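# Seat a loose steel cup on the empty fixture plug

## Task

Take any one of the steel cups that is not on a fixture and lower it over the plug of the fixture that has no cup, until it is fully seated. Do not disturb the cups already sitting on the other fixtures. Finish with the gripper opened so the cup is released.

## Robot and tools

Robot: two 6-joint arms, left_arm and right_arm, each ending in a two-finger parallel gripper. Bases in the scene frame: left_arm at (+0.046, +0.364, 0) m, right_arm at (+0.001, -0.318, 0) m, each turned slightly about z. The scene frame has its origin on the table top midway between the arms, +z up, +x out over the table, and left_arm on the +y side. The arm names do not indicate image sides.

Joint order, used in every command and every per-joint list: waist, shoulder, elbow, wrist pitch, wrist yaw, wrist roll. Nominal ranges in radians: waist -2.618 to 3.054, shoulder 0.000 to 3.142, elbow 0.000 to 3.142, wrist pitch -1.571 to 1.571, wrist yaw -1.571 to 1.571, wrist roll -2.094 to 2.094. True ends may differ by up to 0.036 rad. A command more than 0.036 rad beyond a stated end (and farther out than the current angle) is rejected; a target past the real end is clipped, and the result may say "joint sent to its limit".

Command row: one flat list of 14 numbers covering both arms, even if only one moves: left_arm's six absolute joint angles (rad) then its gripper opening, then right_arm's six angles and opening. Opening runs from -1 (closed) to +1 (fully open, about 0.094 m between pads). Optionally append 12 values in 0 to 1, stiffness multipliers for left_arm's six joints then right_arm's six; they persist until changed.

Tools:
- execute_actions(actions): a list of up to 15 actions; each action is a table of up to 15 rows, one row per 1/30 s control step, and a short table keeps its final row until the action's 15 steps are used. Rows are absolute joint targets, not offsets. An empty list just returns current state and images.
- move(target, speed, blocking): target is one row as above (absolute angles). All joints travel along paths that finish together, so the hand traces a curve; duration is clamped between 0.5 and 10 s. speed (0.01 to 2 rad/s, default 0.5) caps the joint with the longest travel. Paths ignore obstacles and the other arm. Finger values are applied at the start. blocking=false returns after 0.5 s while motion continues; then only wait or stop are accepted until an ending is reported.
- wait(seconds): 0 to 10 s, arms hold their last command; returns early if a running move ends.
- stop(): decelerates a running move; needs braking room.
- zoom_image(camera, region): enlarges region [x0, y0, x1, y1] in pixels (max 504x504) of the latest picture from cam_head_left, cam_head_right, cam_high, cam_low (504x504 each), cam_left_wrist or cam_right_wrist (616x616 fisheye).
- read_manual(section): licence texts only; no motion.
- finished_scene(scene): ends the current scene, given its number, irreversibly, and reports success. Call it only once the cup is seated and released and stays so.

Motion limits: each step, a joint's target is kept within a lead of its measured angle (waist 0.202, shoulder 0.258, elbow 0.238, wrist pitch 0.573, wrist yaw and roll 0.522 rad), and targets that would shift the hand more than 70 mm are scaled back. Large changes therefore take several actions; finish an incomplete motion by commanding it again. To keep a joint still, resend its value from the "Joint targets" line.

Results: a state line per arm giving end_effector_position (m, scene frame; the point between the finger pads, about 1 cm behind the tips) and end_effector_quat_wxyz; printed positions can be slightly off, more at long reach. Fingers point along the gripper's +z and close along its y axis. Joint positions and Joint velocities list each arm's six joints (rad, rad/s) plus pad gap (m, m/s). Joint targets shows what joints are currently driven toward. grip_measured is the finger opening on the command scale (each gripper may read off by about 1 mm). Step readings list joint angles at some steps; HELD marks steps where an arm's row was held back. "joint command not followed" means a clearance check altered that arm's joint targets. A move adds a "move:" line: its ending (done, off_target, moving, held, fault), limits=held or limits=none, and each arm's joint farthest from target. Camera images arrive in the order listed above; the prompt's calibration gives intrinsics and world-to-camera transforms (fixed cameras may be off by a few degrees and millimetres).

Gripping: to hold the cup, command an opening roughly 0.03 below grip_measured; smaller margins grip more gently. Pads push about 50 to 62 N at most, with a brief spike on contact.

Avoid: dropping or letting the cup slip, slamming into things, pushing hard (faster moves and targets farther beyond contact press harder), the two arms hitting or pressing each other, and anything leaving the table. Loose objects or a held cup may occasionally be nudged by outside disturbances. Holding loads warms motors: MOTOR HOT appears from 75 °C, an arm is halted for 10 s at 90 °C, and at 100 °C it goes limp and falls; these are reported as OVER-TEMPERATURE FAULT. The simulation continues while the operator composes a reply, with the robot holding its last command. Smooth, low-effort, quick motion is preferred.

Each tool is called after "Call:" by a JSON object that holds its "op" and its "data".

## Session

Call:
{"op": "execute_actions", "data": {"actions": []}}

Scene clock: 0.00 s.
left_arm: end_effector_position=(+0.0222, +0.0294, +0.2033) grip_measured=+1.000 end_effector_quat_wxyz=(+0.171, +0.187, +0.912, -0.323) | right_arm: end_effector_position=(+0.2601, -0.1826, +0.2527) grip_measured=+1.000 end_effector_quat_wxyz=(+0.562, +0.534, +0.559, +0.294)
Joint names: [waist, shoulder, elbow, wrist pitch, wrist yaw, wrist roll]
Joint positions: left_arm=[-1.65   1.225  1.072 -0.747 -0.362 -1.302  0.094] | right_arm=[ 0.977  1.123  0.814 -0.518  1.303  2.054  0.094]
Joint velocities: left_arm=[-0.002  0.007 -0.012  0.007 -0.081 -0.051  0.   ] | right_arm=[ 0.002  0.012 -0.002 -0.066  0.051 -0.066  0.   ]
Joint targets: left_arm=[-1.650 1.219 1.079 -0.753 -0.371 -1.299] | right_arm=[0.977 1.116 0.825 -0.526 1.320 2.046]
Joint stiffness scale: left_arm=[1. 1. 1. 1. 1. 1.] | right_arm=[1. 1. 1. 1. 1. 1.]

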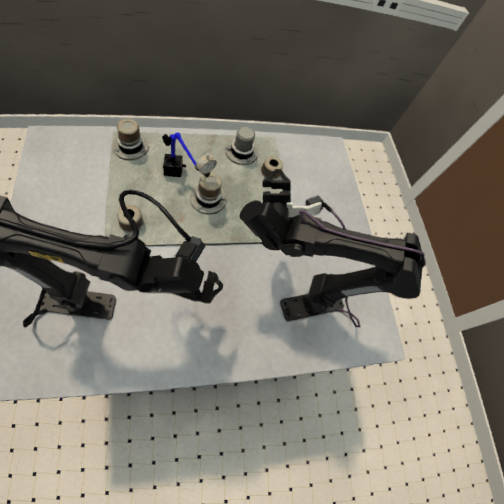

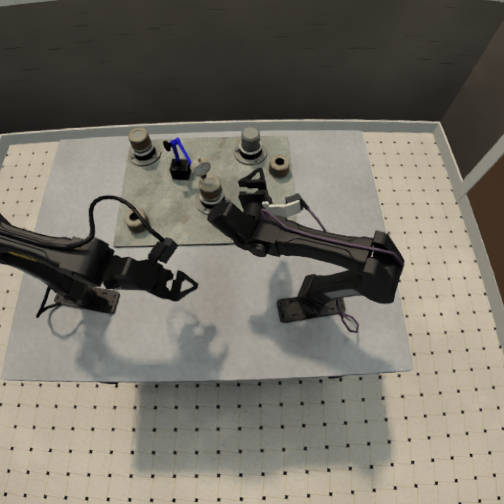

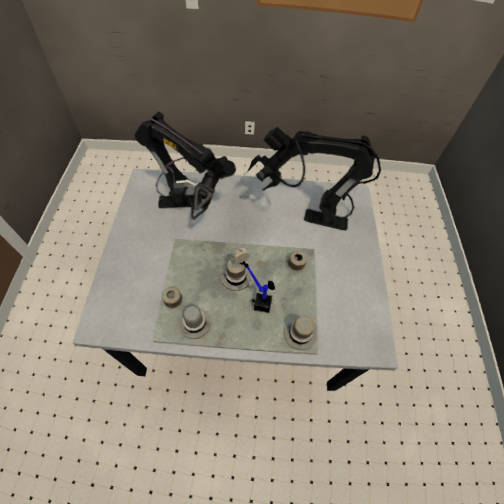

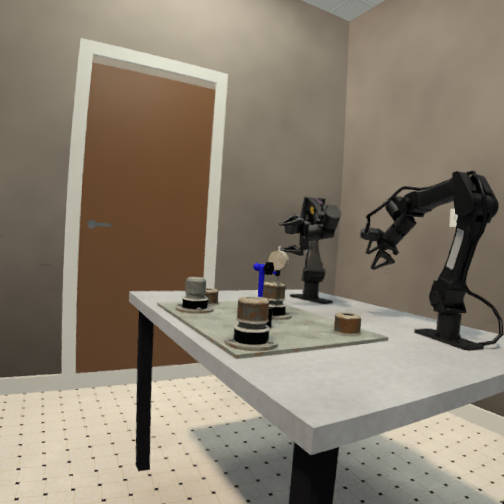

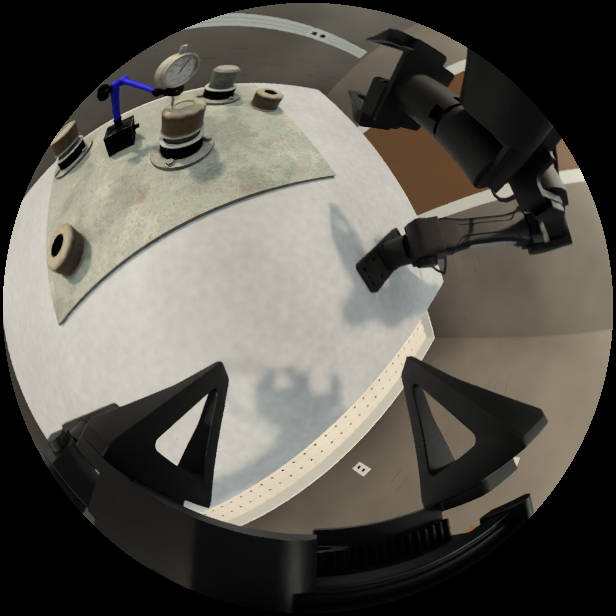

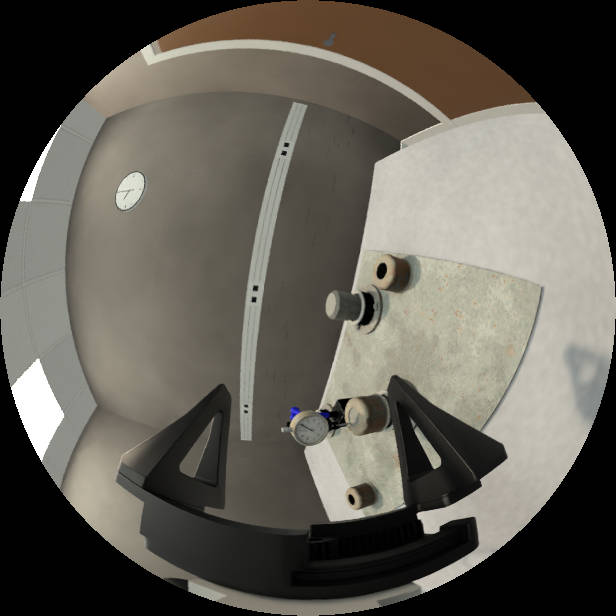

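Call:
{"op": "zoom_image", "data": {"camera": "cam_high", "region": [140, 230, 340, 360]}}

Call:
{"op": "zoom_image", "data": {"camera": "cam_low", "region": [150, 240, 400, 370]}}

Call:
{"op": "zoom_image", "data": {"camera": "cam_head_right", "region": [200, 110, 320, 200]}}

Call:
{"op": "zoom_image", "data": {"camera": "cam_head_left", "region": [200, 110, 320, 200]}}

Region (140, 230, 340, 360) of cam_high's 504x504 image, scaled by 2.520, with more detail than that image has; it fills the top 328 rows of this view, and the rest is white.

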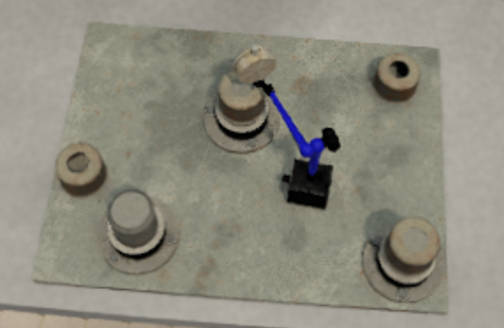

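Region (150, 240, 400, 370) of cam_low's 504x504 image, scaled by 2.016, with more detail than that image has; it fills the top 262 rows of this view, and the rest is white.

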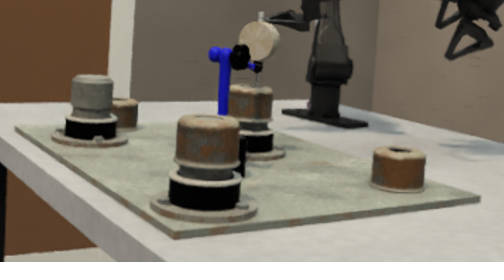

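Region (200, 110, 320, 200) of cam_head_right's 504x504 image, scaled by 4.200, with more detail than that image has; it fills the top 378 rows of this view, and the rest is white.

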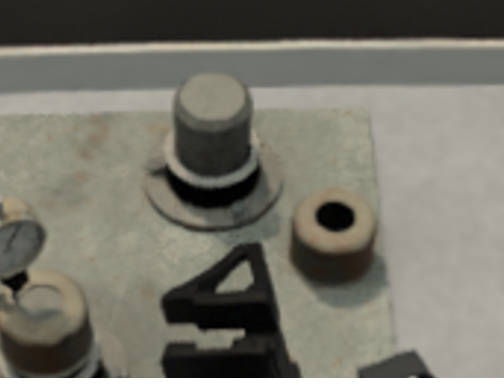

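Region (200, 110, 320, 200) of cam_head_left's 504x504 image, scaled by 4.200, with more detail than that image has; it fills the top 378 rows of this view, and the rest is white.

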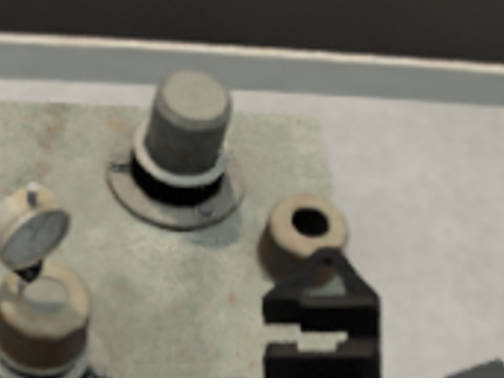

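Call:
{"op": "move", "data": {"target": [-1.650,1.219,1.079,-0.753,-0.371,-1.299,1, 0.0,1.599,1.007,-0.193,0,0,1], "speed": 1.2}}

Scene clock: 14.10 s.
left_arm: end_effector_position=(+0.0218, +0.0295, +0.2031) grip_measured=+1.000 end_effector_quat_wxyz=(+0.170, +0.188, +0.912, -0.323) | right_arm: end_effector_position=(+0.4220, -0.2613, +0.1019) grip_measured=+1.000 end_effector_quat_wxyz=(+0.354, -0.058, +0.933, +0.022)
Joint names: [waist, shoulder, elbow, wrist pitch, wrist yaw, wrist roll]
Joint positions: left_arm=[-1.65   1.225  1.072 -0.747 -0.36  -1.302  0.094] | right_arm=[ 0.005  1.594  0.969 -0.222  0.007  0.007  0.094]
Joint velocities: left_arm=[ 0.002 -0.007 -0.007 -0.007 -0.051  0.037  0.   ] | right_arm=[-0.007 -0.007  0.007 -0.022 -0.051 -0.066  0.   ]
Joint targets: left_arm=[-1.650 1.219 1.079 -0.753 -0.371 -1.299] | right_arm=[-0.000 1.599 1.007 -0.193 0.000 0.000]
Joint stiffness scale: left_arm=[1. 1. 1. 1. 1. 1.] | right_arm=[1. 1. 1. 1. 1. 1.]
move: off_target (right_arm); limits=none; left_arm: farthest joint: the wrist yaw, 0.011 radians from its target (0.009 radians at the start); right_arm: farthest joint: the elbow, 0.038 radians from its target (0.193 radians at the start)
camera_calibration (this result's frames):
cam_left_wrist: T_world_to_cam=[[-0.481551, -0.727751, 0.488351, -0.0693834], [-0.853404, 0.516219, -0.0722407, 0.0565863], [-0.199523, -0.451548, -0.869652, 0.288408], [0, 0, 0, 1]] pos_world=[0.0724233, 0.0505255, 0.288786]
cam_right_wrist: T_world_to_cam=[[0.0681365, -0.997071, -0.0347344, -0.284101], [-0.981075, -0.0606374, -0.183889, 0.465278], [0.181245, 0.0466067, -0.982333, 0.13261], [0, 0, 0, 1]] pos_world=[0.451796, -0.261236, 0.205959]

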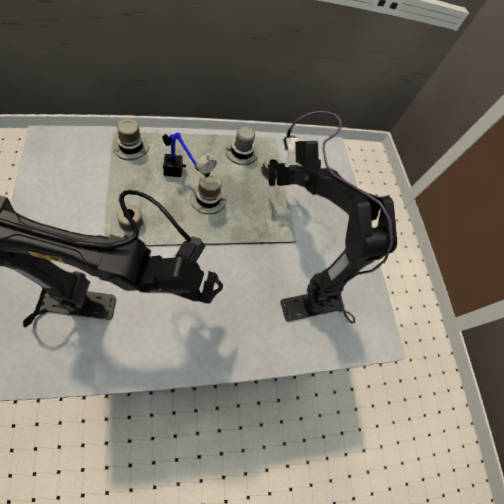

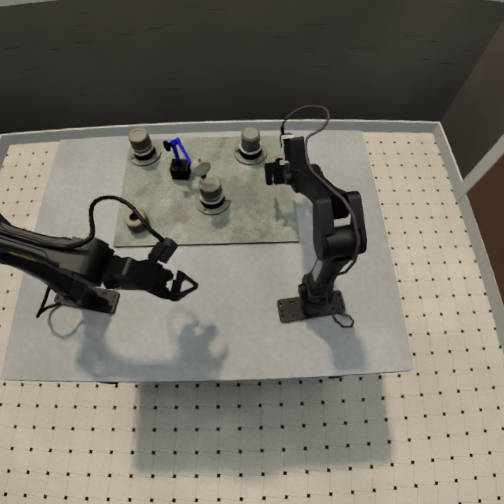

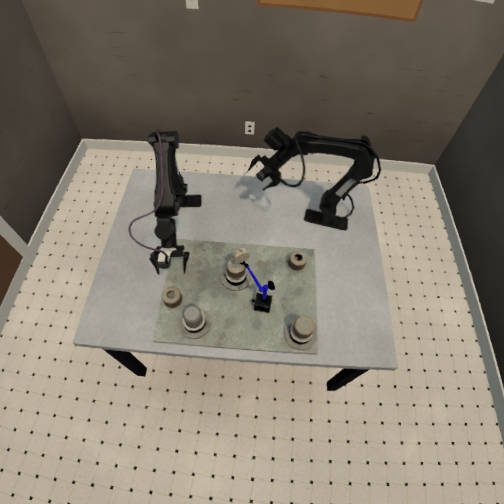

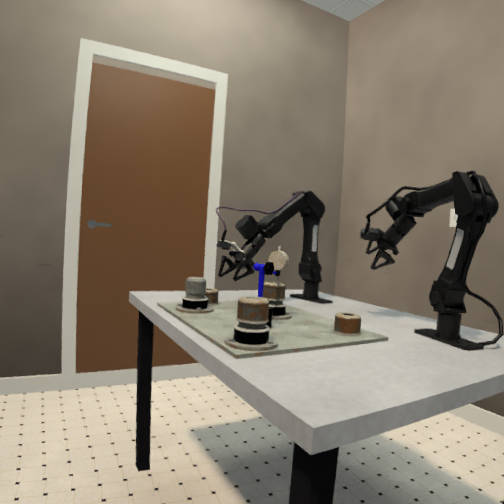

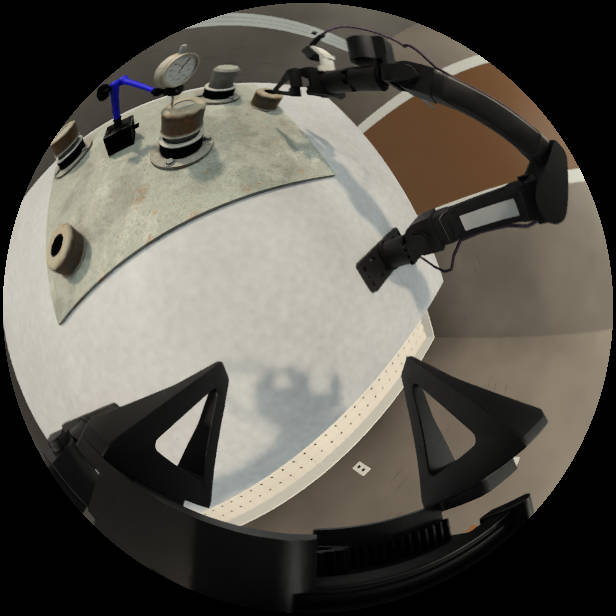

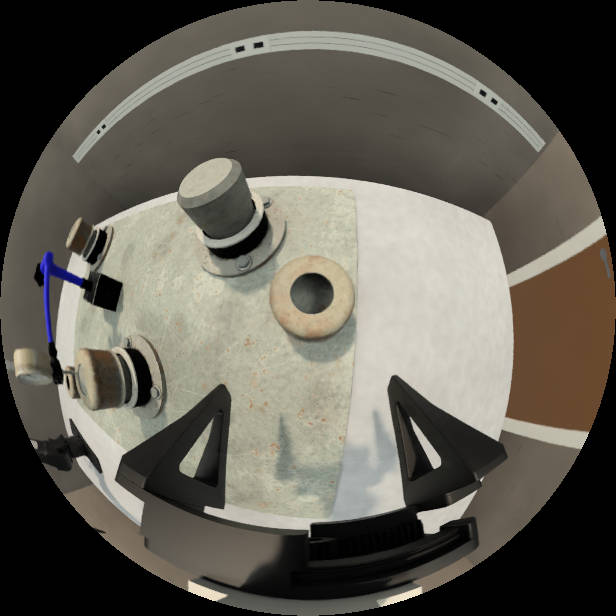

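Call:
{"op": "zoom_image", "data": {"camera": "cam_right_wrist", "region": [160, 140, 400, 380]}}

Call:
{"op": "zoom_image", "data": {"camera": "cam_low", "region": [160, 220, 300, 330]}}

Region (160, 140, 400, 380) of cam_right_wrist's 616x616 image, scaled by 2.100, with more detail than that image has.

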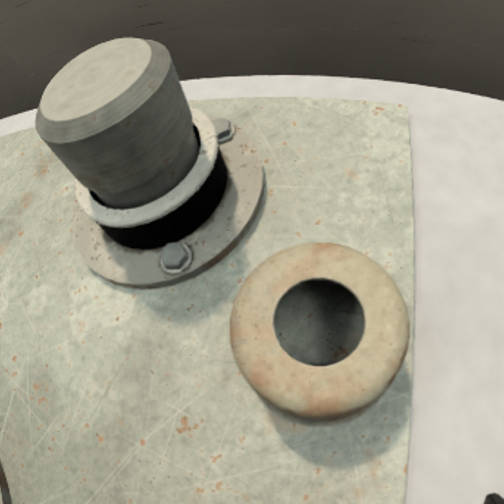

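Region (160, 220, 300, 330) of cam_low's 504x504 image, scaled by 3.600, with more detail than that image has; it fills the top 396 rows of this view, and the rest is white.

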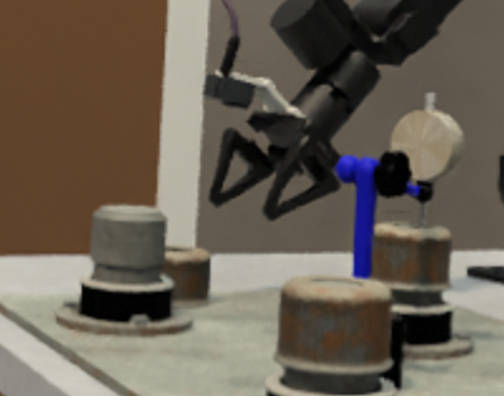

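Call:
{"op": "move", "data": {"target": [-1.650,1.219,1.079,-0.753,-0.371,-1.299,1, -0.004,1.945,1.16,0.008,0,0,1], "speed": 0.4}}

Scene clock: 26.73 s.
left_arm: end_effector_position=(+0.0216, +0.0295, +0.2031) grip_measured=+1.000 end_effector_quat_wxyz=(+0.169, +0.188, +0.912, -0.323) | right_arm: end_effector_position=(+0.4886, -0.2521, +0.0387) grip_measured=+1.000 end_effector_quat_wxyz=(+0.354, -0.058, +0.933, +0.022)
Joint names: [waist, shoulder, elbow, wrist pitch, wrist yaw, wrist roll]
Joint positions: left_arm=[-1.65   1.225  1.072 -0.747 -0.359 -1.302  0.094] | right_arm=[ 0.005  1.947  1.121 -0.021  0.006  0.007  0.094]
Joint velocities: left_arm=[-0.007  0.007 -0.022 -0.022 -0.051 -0.022  0.   ] | right_arm=[ 0.007 -0.017 -0.017  0.007 -0.051 -0.022  0.   ]
Joint targets: left_arm=[-1.650 1.219 1.079 -0.753 -0.371 -1.299] | right_arm=[-0.004 1.945 1.160 0.008 -0.000 -0.000]
Joint stiffness scale: left_arm=[1. 1. 1. 1. 1. 1.] | right_arm=[1. 1. 1. 1. 1. 1.]
move: off_target (right_arm); limits=none; left_arm: farthest joint: the wrist yaw, 0.012 radians from its target (0.011 radians at the start); right_arm: farthest joint: the elbow, 0.039 radians from its target (0.191 radians at the start)
camera_calibration (this result's frames):
cam_left_wrist: T_world_to_cam=[[-0.481646, -0.727523, 0.488597, -0.0695001], [-0.853099, 0.516843, -0.0713813, 0.0562119], [-0.200596, -0.451203, -0.869585, 0.288323], [0, 0, 0, 1]] pos_world=[0.0723164, 0.0504762, 0.288691]
cam_right_wrist: T_world_to_cam=[[0.0692098, -0.996995, -0.0347998, -0.282229], [-0.981012, -0.061682, -0.18388, 0.519291], [0.181181, 0.0468653, -0.982333, 0.0581709], [0, 0, 0, 1]] pos_world=[0.518424, -0.252076, 0.142809]

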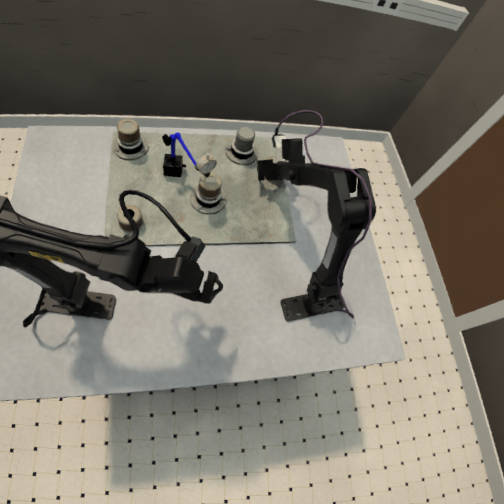

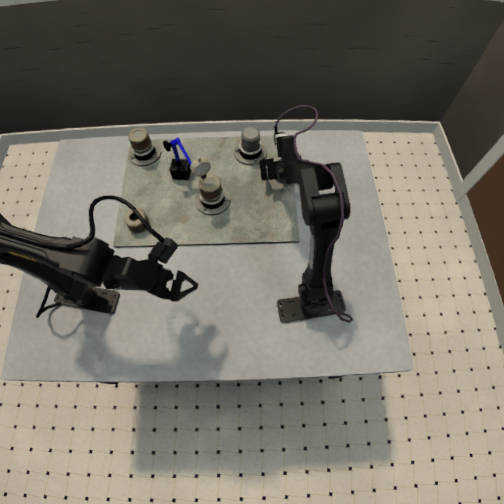

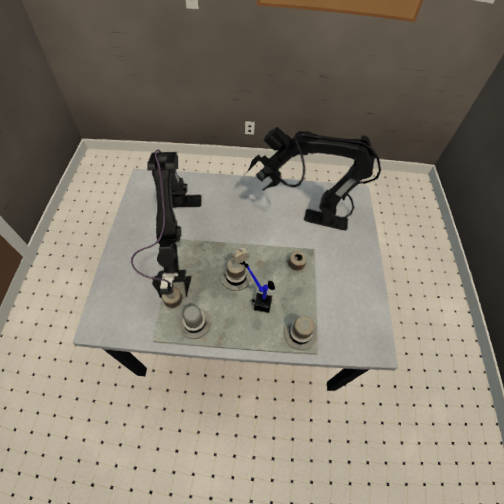

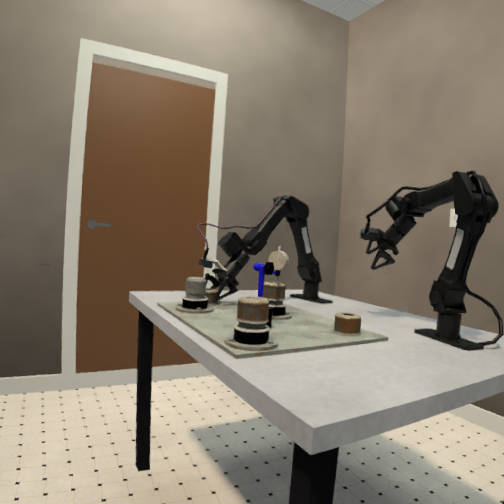

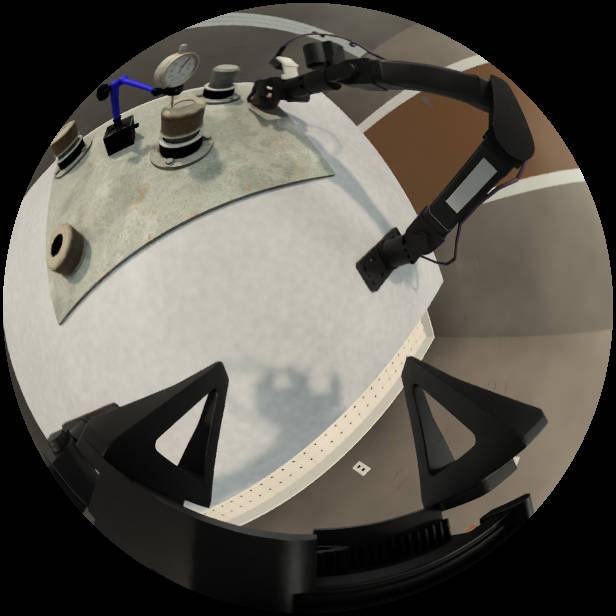

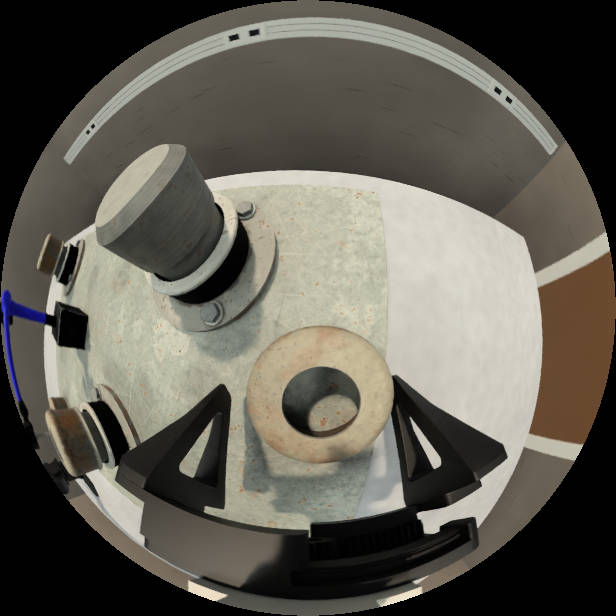

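Call:
{"op": "move", "data": {"target": [-1.650,1.219,1.079,-0.753,-0.371,-1.299,1, -0.014,1.978,1.185,0.016,0,0,0.75], "speed": 0.2}}

Call:
{"op": "zoom_image", "data": {"camera": "cam_low", "region": [170, 240, 270, 320]}}

Scene clock: 30.67 s.
left_arm: end_effector_position=(+0.0215, +0.0295, +0.2031) grip_measured=+1.000 end_effector_quat_wxyz=(+0.169, +0.188, +0.912, -0.323) | right_arm: end_effector_position=(+0.4977, -0.2563, +0.0367) grip_measured=+0.753 end_effector_quat_wxyz=(+0.357, -0.053, +0.932, +0.020)
Joint names: [waist, shoulder, elbow, wrist pitch, wrist yaw, wrist roll]
Joint positions: left_arm=[-1.65   1.225  1.072 -0.747 -0.358 -1.302  0.094] | right_arm=[-0.006  1.976  1.149 -0.012  0.006  0.007  0.082]
Joint velocities: left_arm=[ 0.002  0.002 -0.002 -0.037 -0.022  0.007  0.   ] | right_arm=[-0.017 -0.007 -0.017  0.007  0.007 -0.022  0.   ]
Joint targets: left_arm=[-1.650 1.219 1.079 -0.753 -0.371 -1.299] | right_arm=[-0.014 1.978 1.185 0.016 -0.000 0.000]
Joint stiffness scale: left_arm=[1. 1. 1. 1. 1. 1.] | right_arm=[1. 1. 1. 1. 1. 1.]
move: off_target (right_arm); limits=none; left_arm: farthest joint: the wrist yaw, 0.013 radians from its target (0.012 radians at the start); right_arm: farthest joint: the elbow, 0.036 radians from its target (0.064 radians at the start)
camera_calibration (this result's frames):
cam_left_wrist: T_world_to_cam=[[-0.481709, -0.727371, 0.488762, -0.0695779], [-0.852895, 0.517258, -0.0708085, 0.0559624], [-0.201312, -0.450972, -0.869539, 0.288265], [0, 0, 0, 1]] pos_world=[0.0722451, 0.0504435, 0.288628]
cam_right_wrist: T_world_to_cam=[[0.0588222, -0.997644, -0.0352935, -0.28206], [-0.980194, -0.0510238, -0.191355, 0.530159], [0.189103, 0.0458504, -0.980886, 0.0504506], [0, 0, 0, 1]] pos_world=[0.52671, -0.256658, 0.14098]

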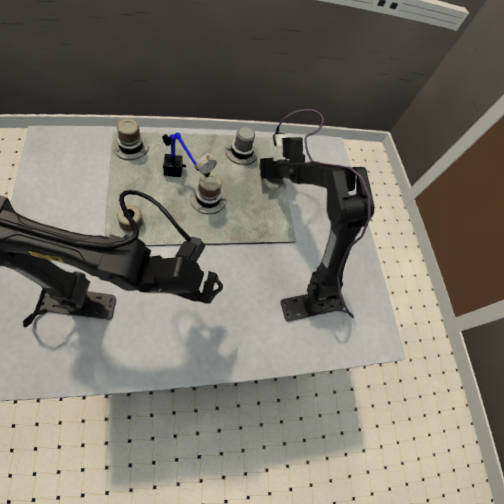

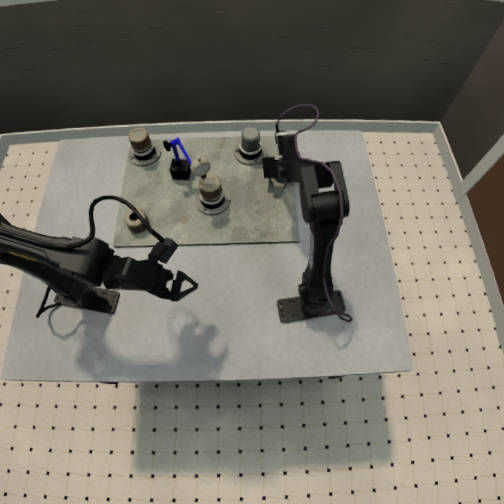

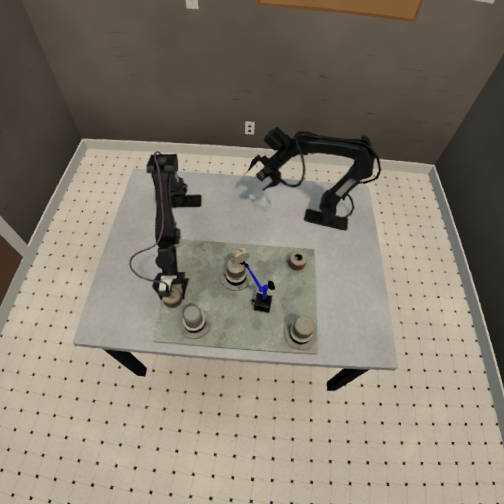

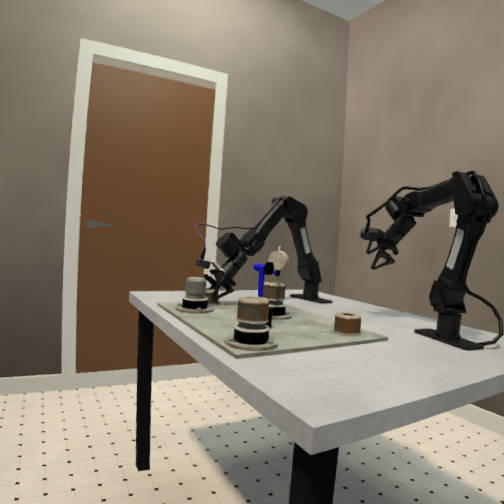

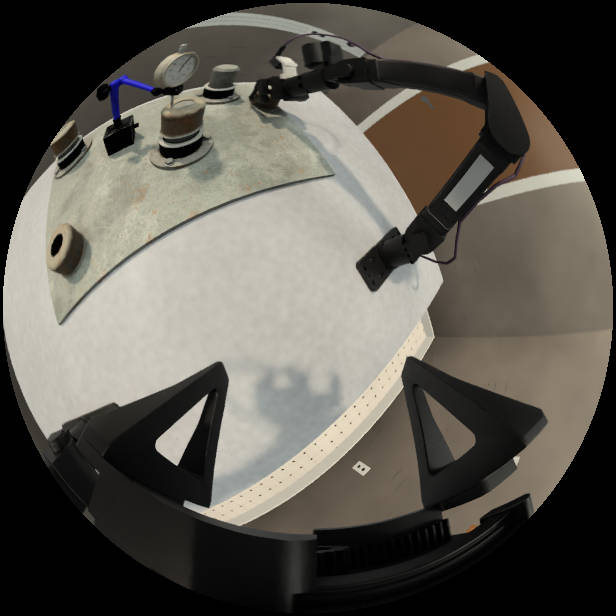

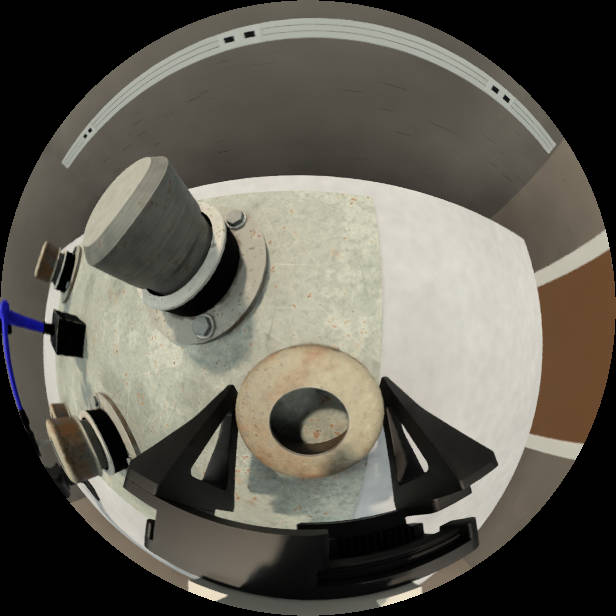

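Region (170, 240, 270, 320) of cam_low's 504x504 image, scaled by 5.040, with more detail than that image has; it fills the top 403 rows of this view, and the rest is white.

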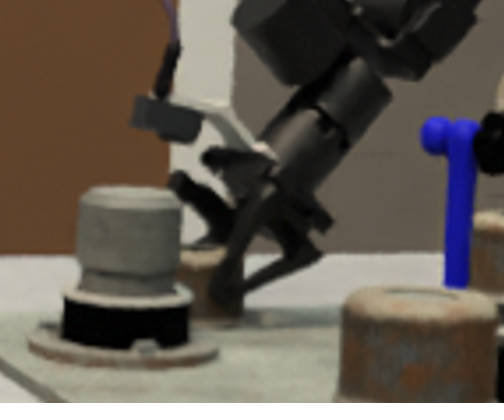

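Call:
{"op": "execute_actions", "data": {"actions": [[[-1.650,1.219,1.079,-0.753,-0.371,-1.299,1,-0.014,1.978,1.185,0.016,0,0,0.70],[-1.650,1.219,1.079,-0.753,-0.371,-1.299,1,-0.014,1.978,1.185,0.016,0,0,0.65],[-1.650,1.219,1.079,-0.753,-0.371,-1.299,1,-0.014,1.978,1.185,0.016,0,0,0.60],[-1.650,1.219,1.079,-0.753,-0.371,-1.299,1,-0.014,1.978,1.185,0.016,0,0,0.56],[-1.650,1.219,1.079,-0.753,-0.371,-1.299,1,-0.014,1.978,1.185,0.016,0,0,0.52],[-1.650,1.219,1.079,-0.753,-0.371,-1.299,1,-0.014,1.978,1.185,0.016,0,0,0.49],[-1.650,1.219,1.079,-0.753,-0.371,-1.299,1,-0.014,1.978,1.185,0.016,0,0,0.46],[-1.650,1.219,1.079,-0.753,-0.371,-1.299,1,-0.014,1.978,1.185,0.016,0,0,0.44],[-1.650,1.219,1.079,-0.753,-0.371,-1.299,1,-0.014,1.978,1.185,0.016,0,0,0.42],[-1.650,1.219,1.079,-0.753,-0.371,-1.299,1,-0.014,1.978,1.185,0.016,0,0,0.40],[-1.650,1.219,1.079,-0.753,-0.371,-1.299,1,-0.014,1.978,1.185,0.016,0,0,0.38],[-1.650,1.219,1.079,-0.753,-0.371,-1.299,1,-0.014,1.978,1.185,0.016,0,0,0.36],[-1.650,1.219,1.079,-0.753,-0.371,-1.299,1,-0.014,1.978,1.185,0.016,0,0,0.34]]]}}

Scene clock: 32.83 s.
left_arm: end_effector_position=(+0.0215, +0.0295, +0.2031) grip_measured=+1.000 end_effector_quat_wxyz=(+0.169, +0.188, +0.912, -0.323) | right_arm: end_effector_position=(+0.4978, -0.2567, +0.0367) grip_measured=+0.470 end_effector_quat_wxyz=(+0.357, -0.053, +0.932, +0.020)
Joint names: [waist, shoulder, elbow, wrist pitch, wrist yaw, wrist roll]
Joint positions: left_arm=[-1.65   1.225  1.072 -0.747 -0.358 -1.302  0.094] | right_arm=[-0.007  1.976  1.149 -0.012  0.006  0.006  0.069]
Joint velocities: left_arm=[-0.007 -0.002  0.002 -0.066 -0.022  0.022  0.   ] | right_arm=[-0.012 -0.007  0.007 -0.095 -0.095  0.051  0.   ]
Joint targets: left_arm=[-1.650 1.219 1.079 -0.753 -0.371 -1.299] | right_arm=[-0.014 1.978 1.185 0.016 0.000 -0.000]
Joint stiffness scale: left_arm=[1. 1. 1. 1. 1. 1.] | right_arm=[1. 1. 1. 1. 1. 1.]
Step readings (joint positions):
0: left_arm=[-1.650 1.225 1.072 -0.747 -0.358 -1.302] | right_arm=[-0.006 1.976 1.149 -0.012 0.006 0.007]
1: left_arm=[-1.650 1.225 1.072 -0.747 -0.358 -1.302] | right_arm=[-0.006 1.976 1.149 -0.012 0.006 0.007]
2: left_arm=[-1.650 1.225 1.072 -0.747 -0.358 -1.302] | right_arm=[-0.006 1.976 1.149 -0.012 0.006 0.007]
4: left_arm=[-1.650 1.225 1.072 -0.747 -0.358 -1.302] | right_arm=[-0.006 1.976 1.149 -0.012 0.006 0.007]
8: left_arm=[-1.650 1.225 1.072 -0.747 -0.358 -1.302] | right_arm=[-0.007 1.976 1.149 -0.012 0.006 0.006]
15: Joint positions above
camera_calibration (this result's frames):
cam_left_wrist: T_world_to_cam=[[-0.481709, -0.727371, 0.488762, -0.0695779], [-0.852895, 0.517258, -0.0708085, 0.0559624], [-0.201312, -0.450972, -0.869539, 0.288265], [0, 0, 0, 1]] pos_world=[0.0722451, 0.0504435, 0.288628]
cam_right_wrist: T_world_to_cam=[[0.0586293, -0.997674, -0.0347847, -0.28237], [-0.980193, -0.0509292, -0.191386, 0.530211], [0.189169, 0.0453165, -0.980898, 0.0502898], [0, 0, 0, 1]] pos_world=[0.526751, -0.256989, 0.140982]

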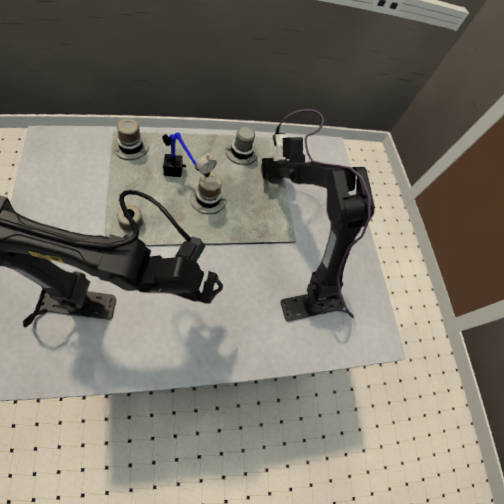

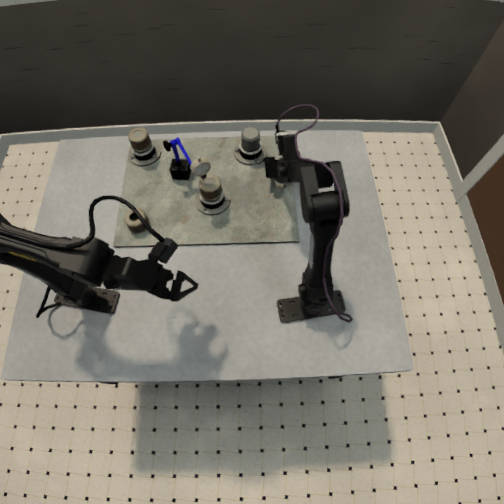

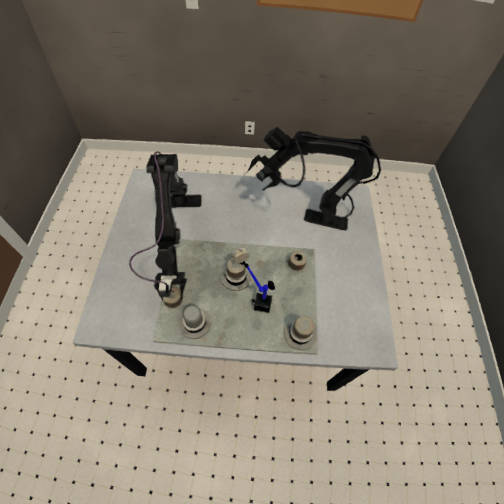

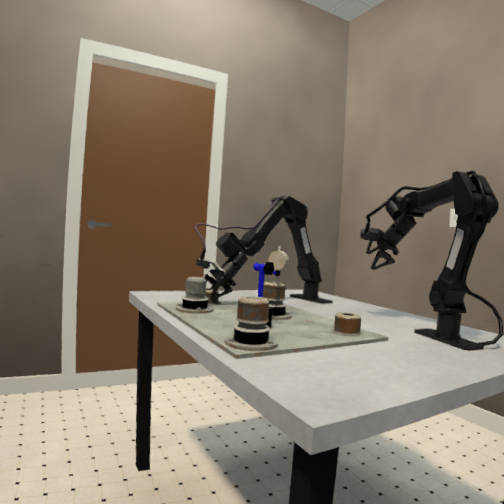

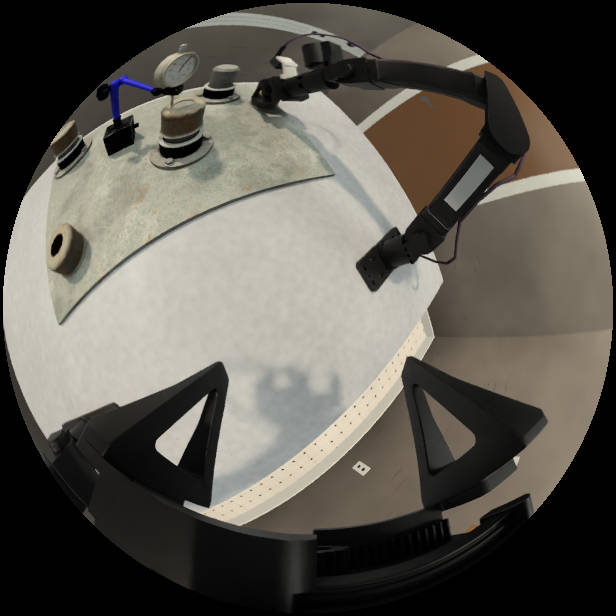

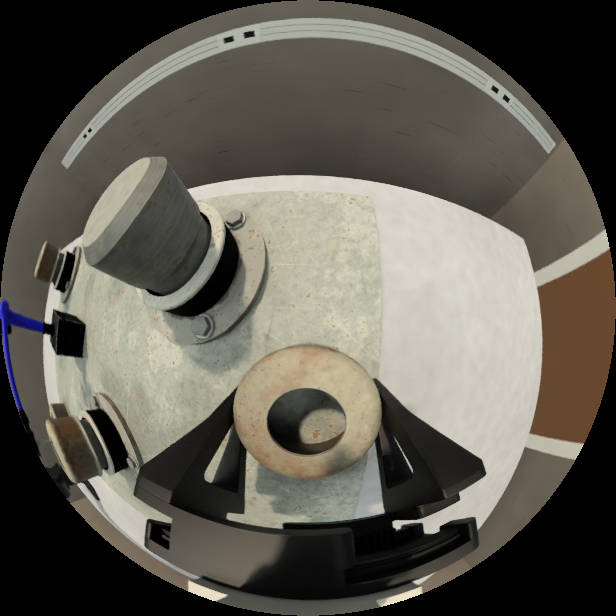

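Call:
{"op": "move", "data": {"target": [-1.650,1.219,1.079,-0.753,-0.371,-1.299,1, 0.143,1.835,1.56,-0.505,0,0,0.43], "speed": 0.5}}

Scene clock: 36.47 s.
left_arm: end_effector_position=(+0.0213, +0.0295, +0.2030) grip_measured=+1.000 end_effector_quat_wxyz=(+0.168, +0.188, +0.912, -0.323) | right_arm: end_effector_position=(+0.4891, -0.1832, +0.1480) grip_measured=+0.470 end_effector_quat_wxyz=(+0.331, -0.123, +0.935, +0.045)
Joint names: [waist, shoulder, elbow, wrist pitch, wrist yaw, wrist roll]
Joint positions: left_arm=[-1.65   1.225  1.072 -0.747 -0.357 -1.302  0.094] | right_arm=[ 0.139  1.875  1.518 -0.533  0.002  0.006  0.069]
Joint velocities: left_arm=[-0.017 -0.012  0.012  0.007  0.022 -0.037  0.   ] | right_arm=[ 0.002 -0.002  0.017  0.066 -0.066 -0.066 -0.001]
Joint targets: left_arm=[-1.650 1.219 1.079 -0.753 -0.371 -1.299] | right_arm=[0.143 1.835 1.560 -0.505 0.000 0.000]
Joint stiffness scale: left_arm=[1. 1. 1. 1. 1. 1.] | right_arm=[1. 1. 1. 1. 1. 1.]
move: off_target (right_arm); limits=none; left_arm: farthest joint: the wrist yaw, 0.014 radians from its target (0.013 radians at the start); right_arm: farthest joint: the elbow, 0.042 radians from its target (0.411 radians at the start)
camera_calibration (this result's frames):
cam_left_wrist: T_world_to_cam=[[-0.481803, -0.727143, 0.489008, -0.0696947], [-0.852588, 0.517881, -0.0699493, 0.0555883], [-0.202385, -0.450624, -0.86947, 0.288179], [0, 0, 0, 1]] pos_world=[0.072138, 0.0503944, 0.288533]
cam_right_wrist: T_world_to_cam=[[0.203209, -0.978529, -0.034449, -0.271957], [-0.970267, -0.19652, -0.141284, 0.507869], [0.131481, 0.062135, -0.98937, 0.190373], [0, 0, 0, 1]] pos_world=[0.523003, -0.178141, 0.250735]

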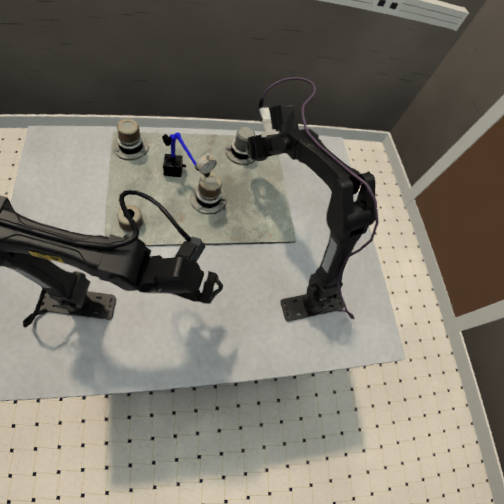

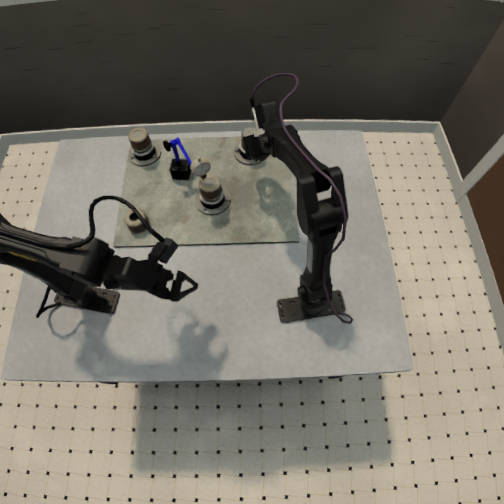

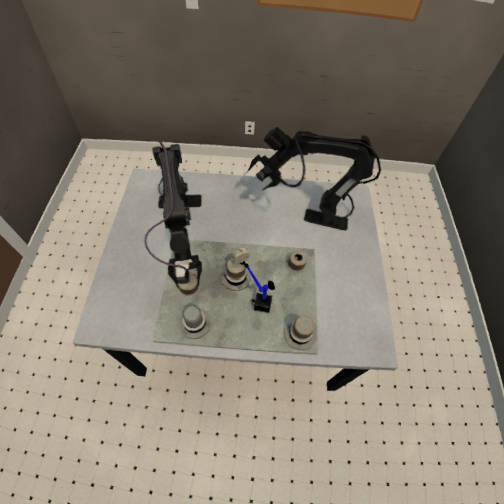

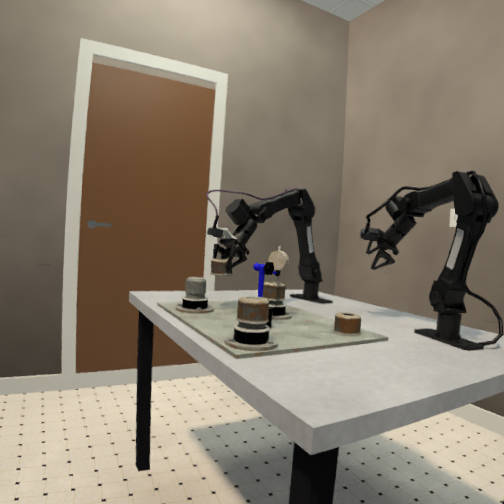

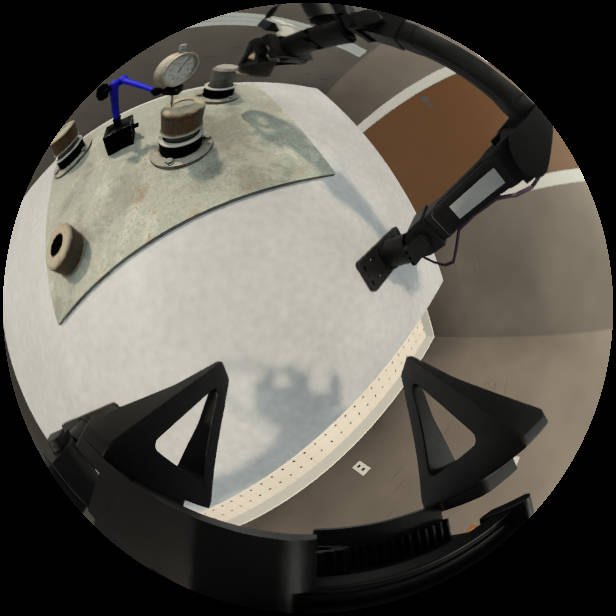

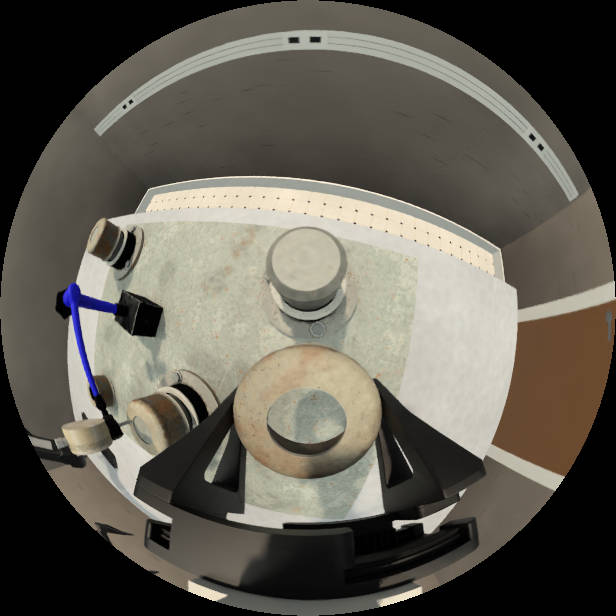

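Call:
{"op": "zoom_image", "data": {"camera": "cam_right_wrist", "region": [220, 210, 400, 490]}}

Region (220, 210, 400, 490) of cam_right_wrist's 616x616 image, scaled by 1.800, with more detail than that image has; it fills the left 324 columns of this view, and the rest is white.

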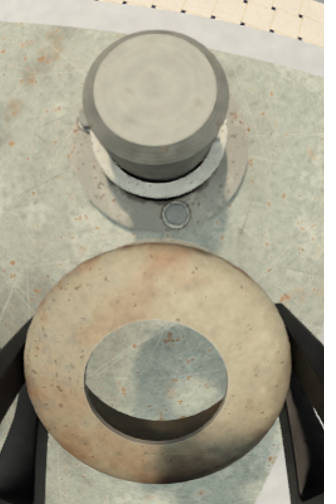

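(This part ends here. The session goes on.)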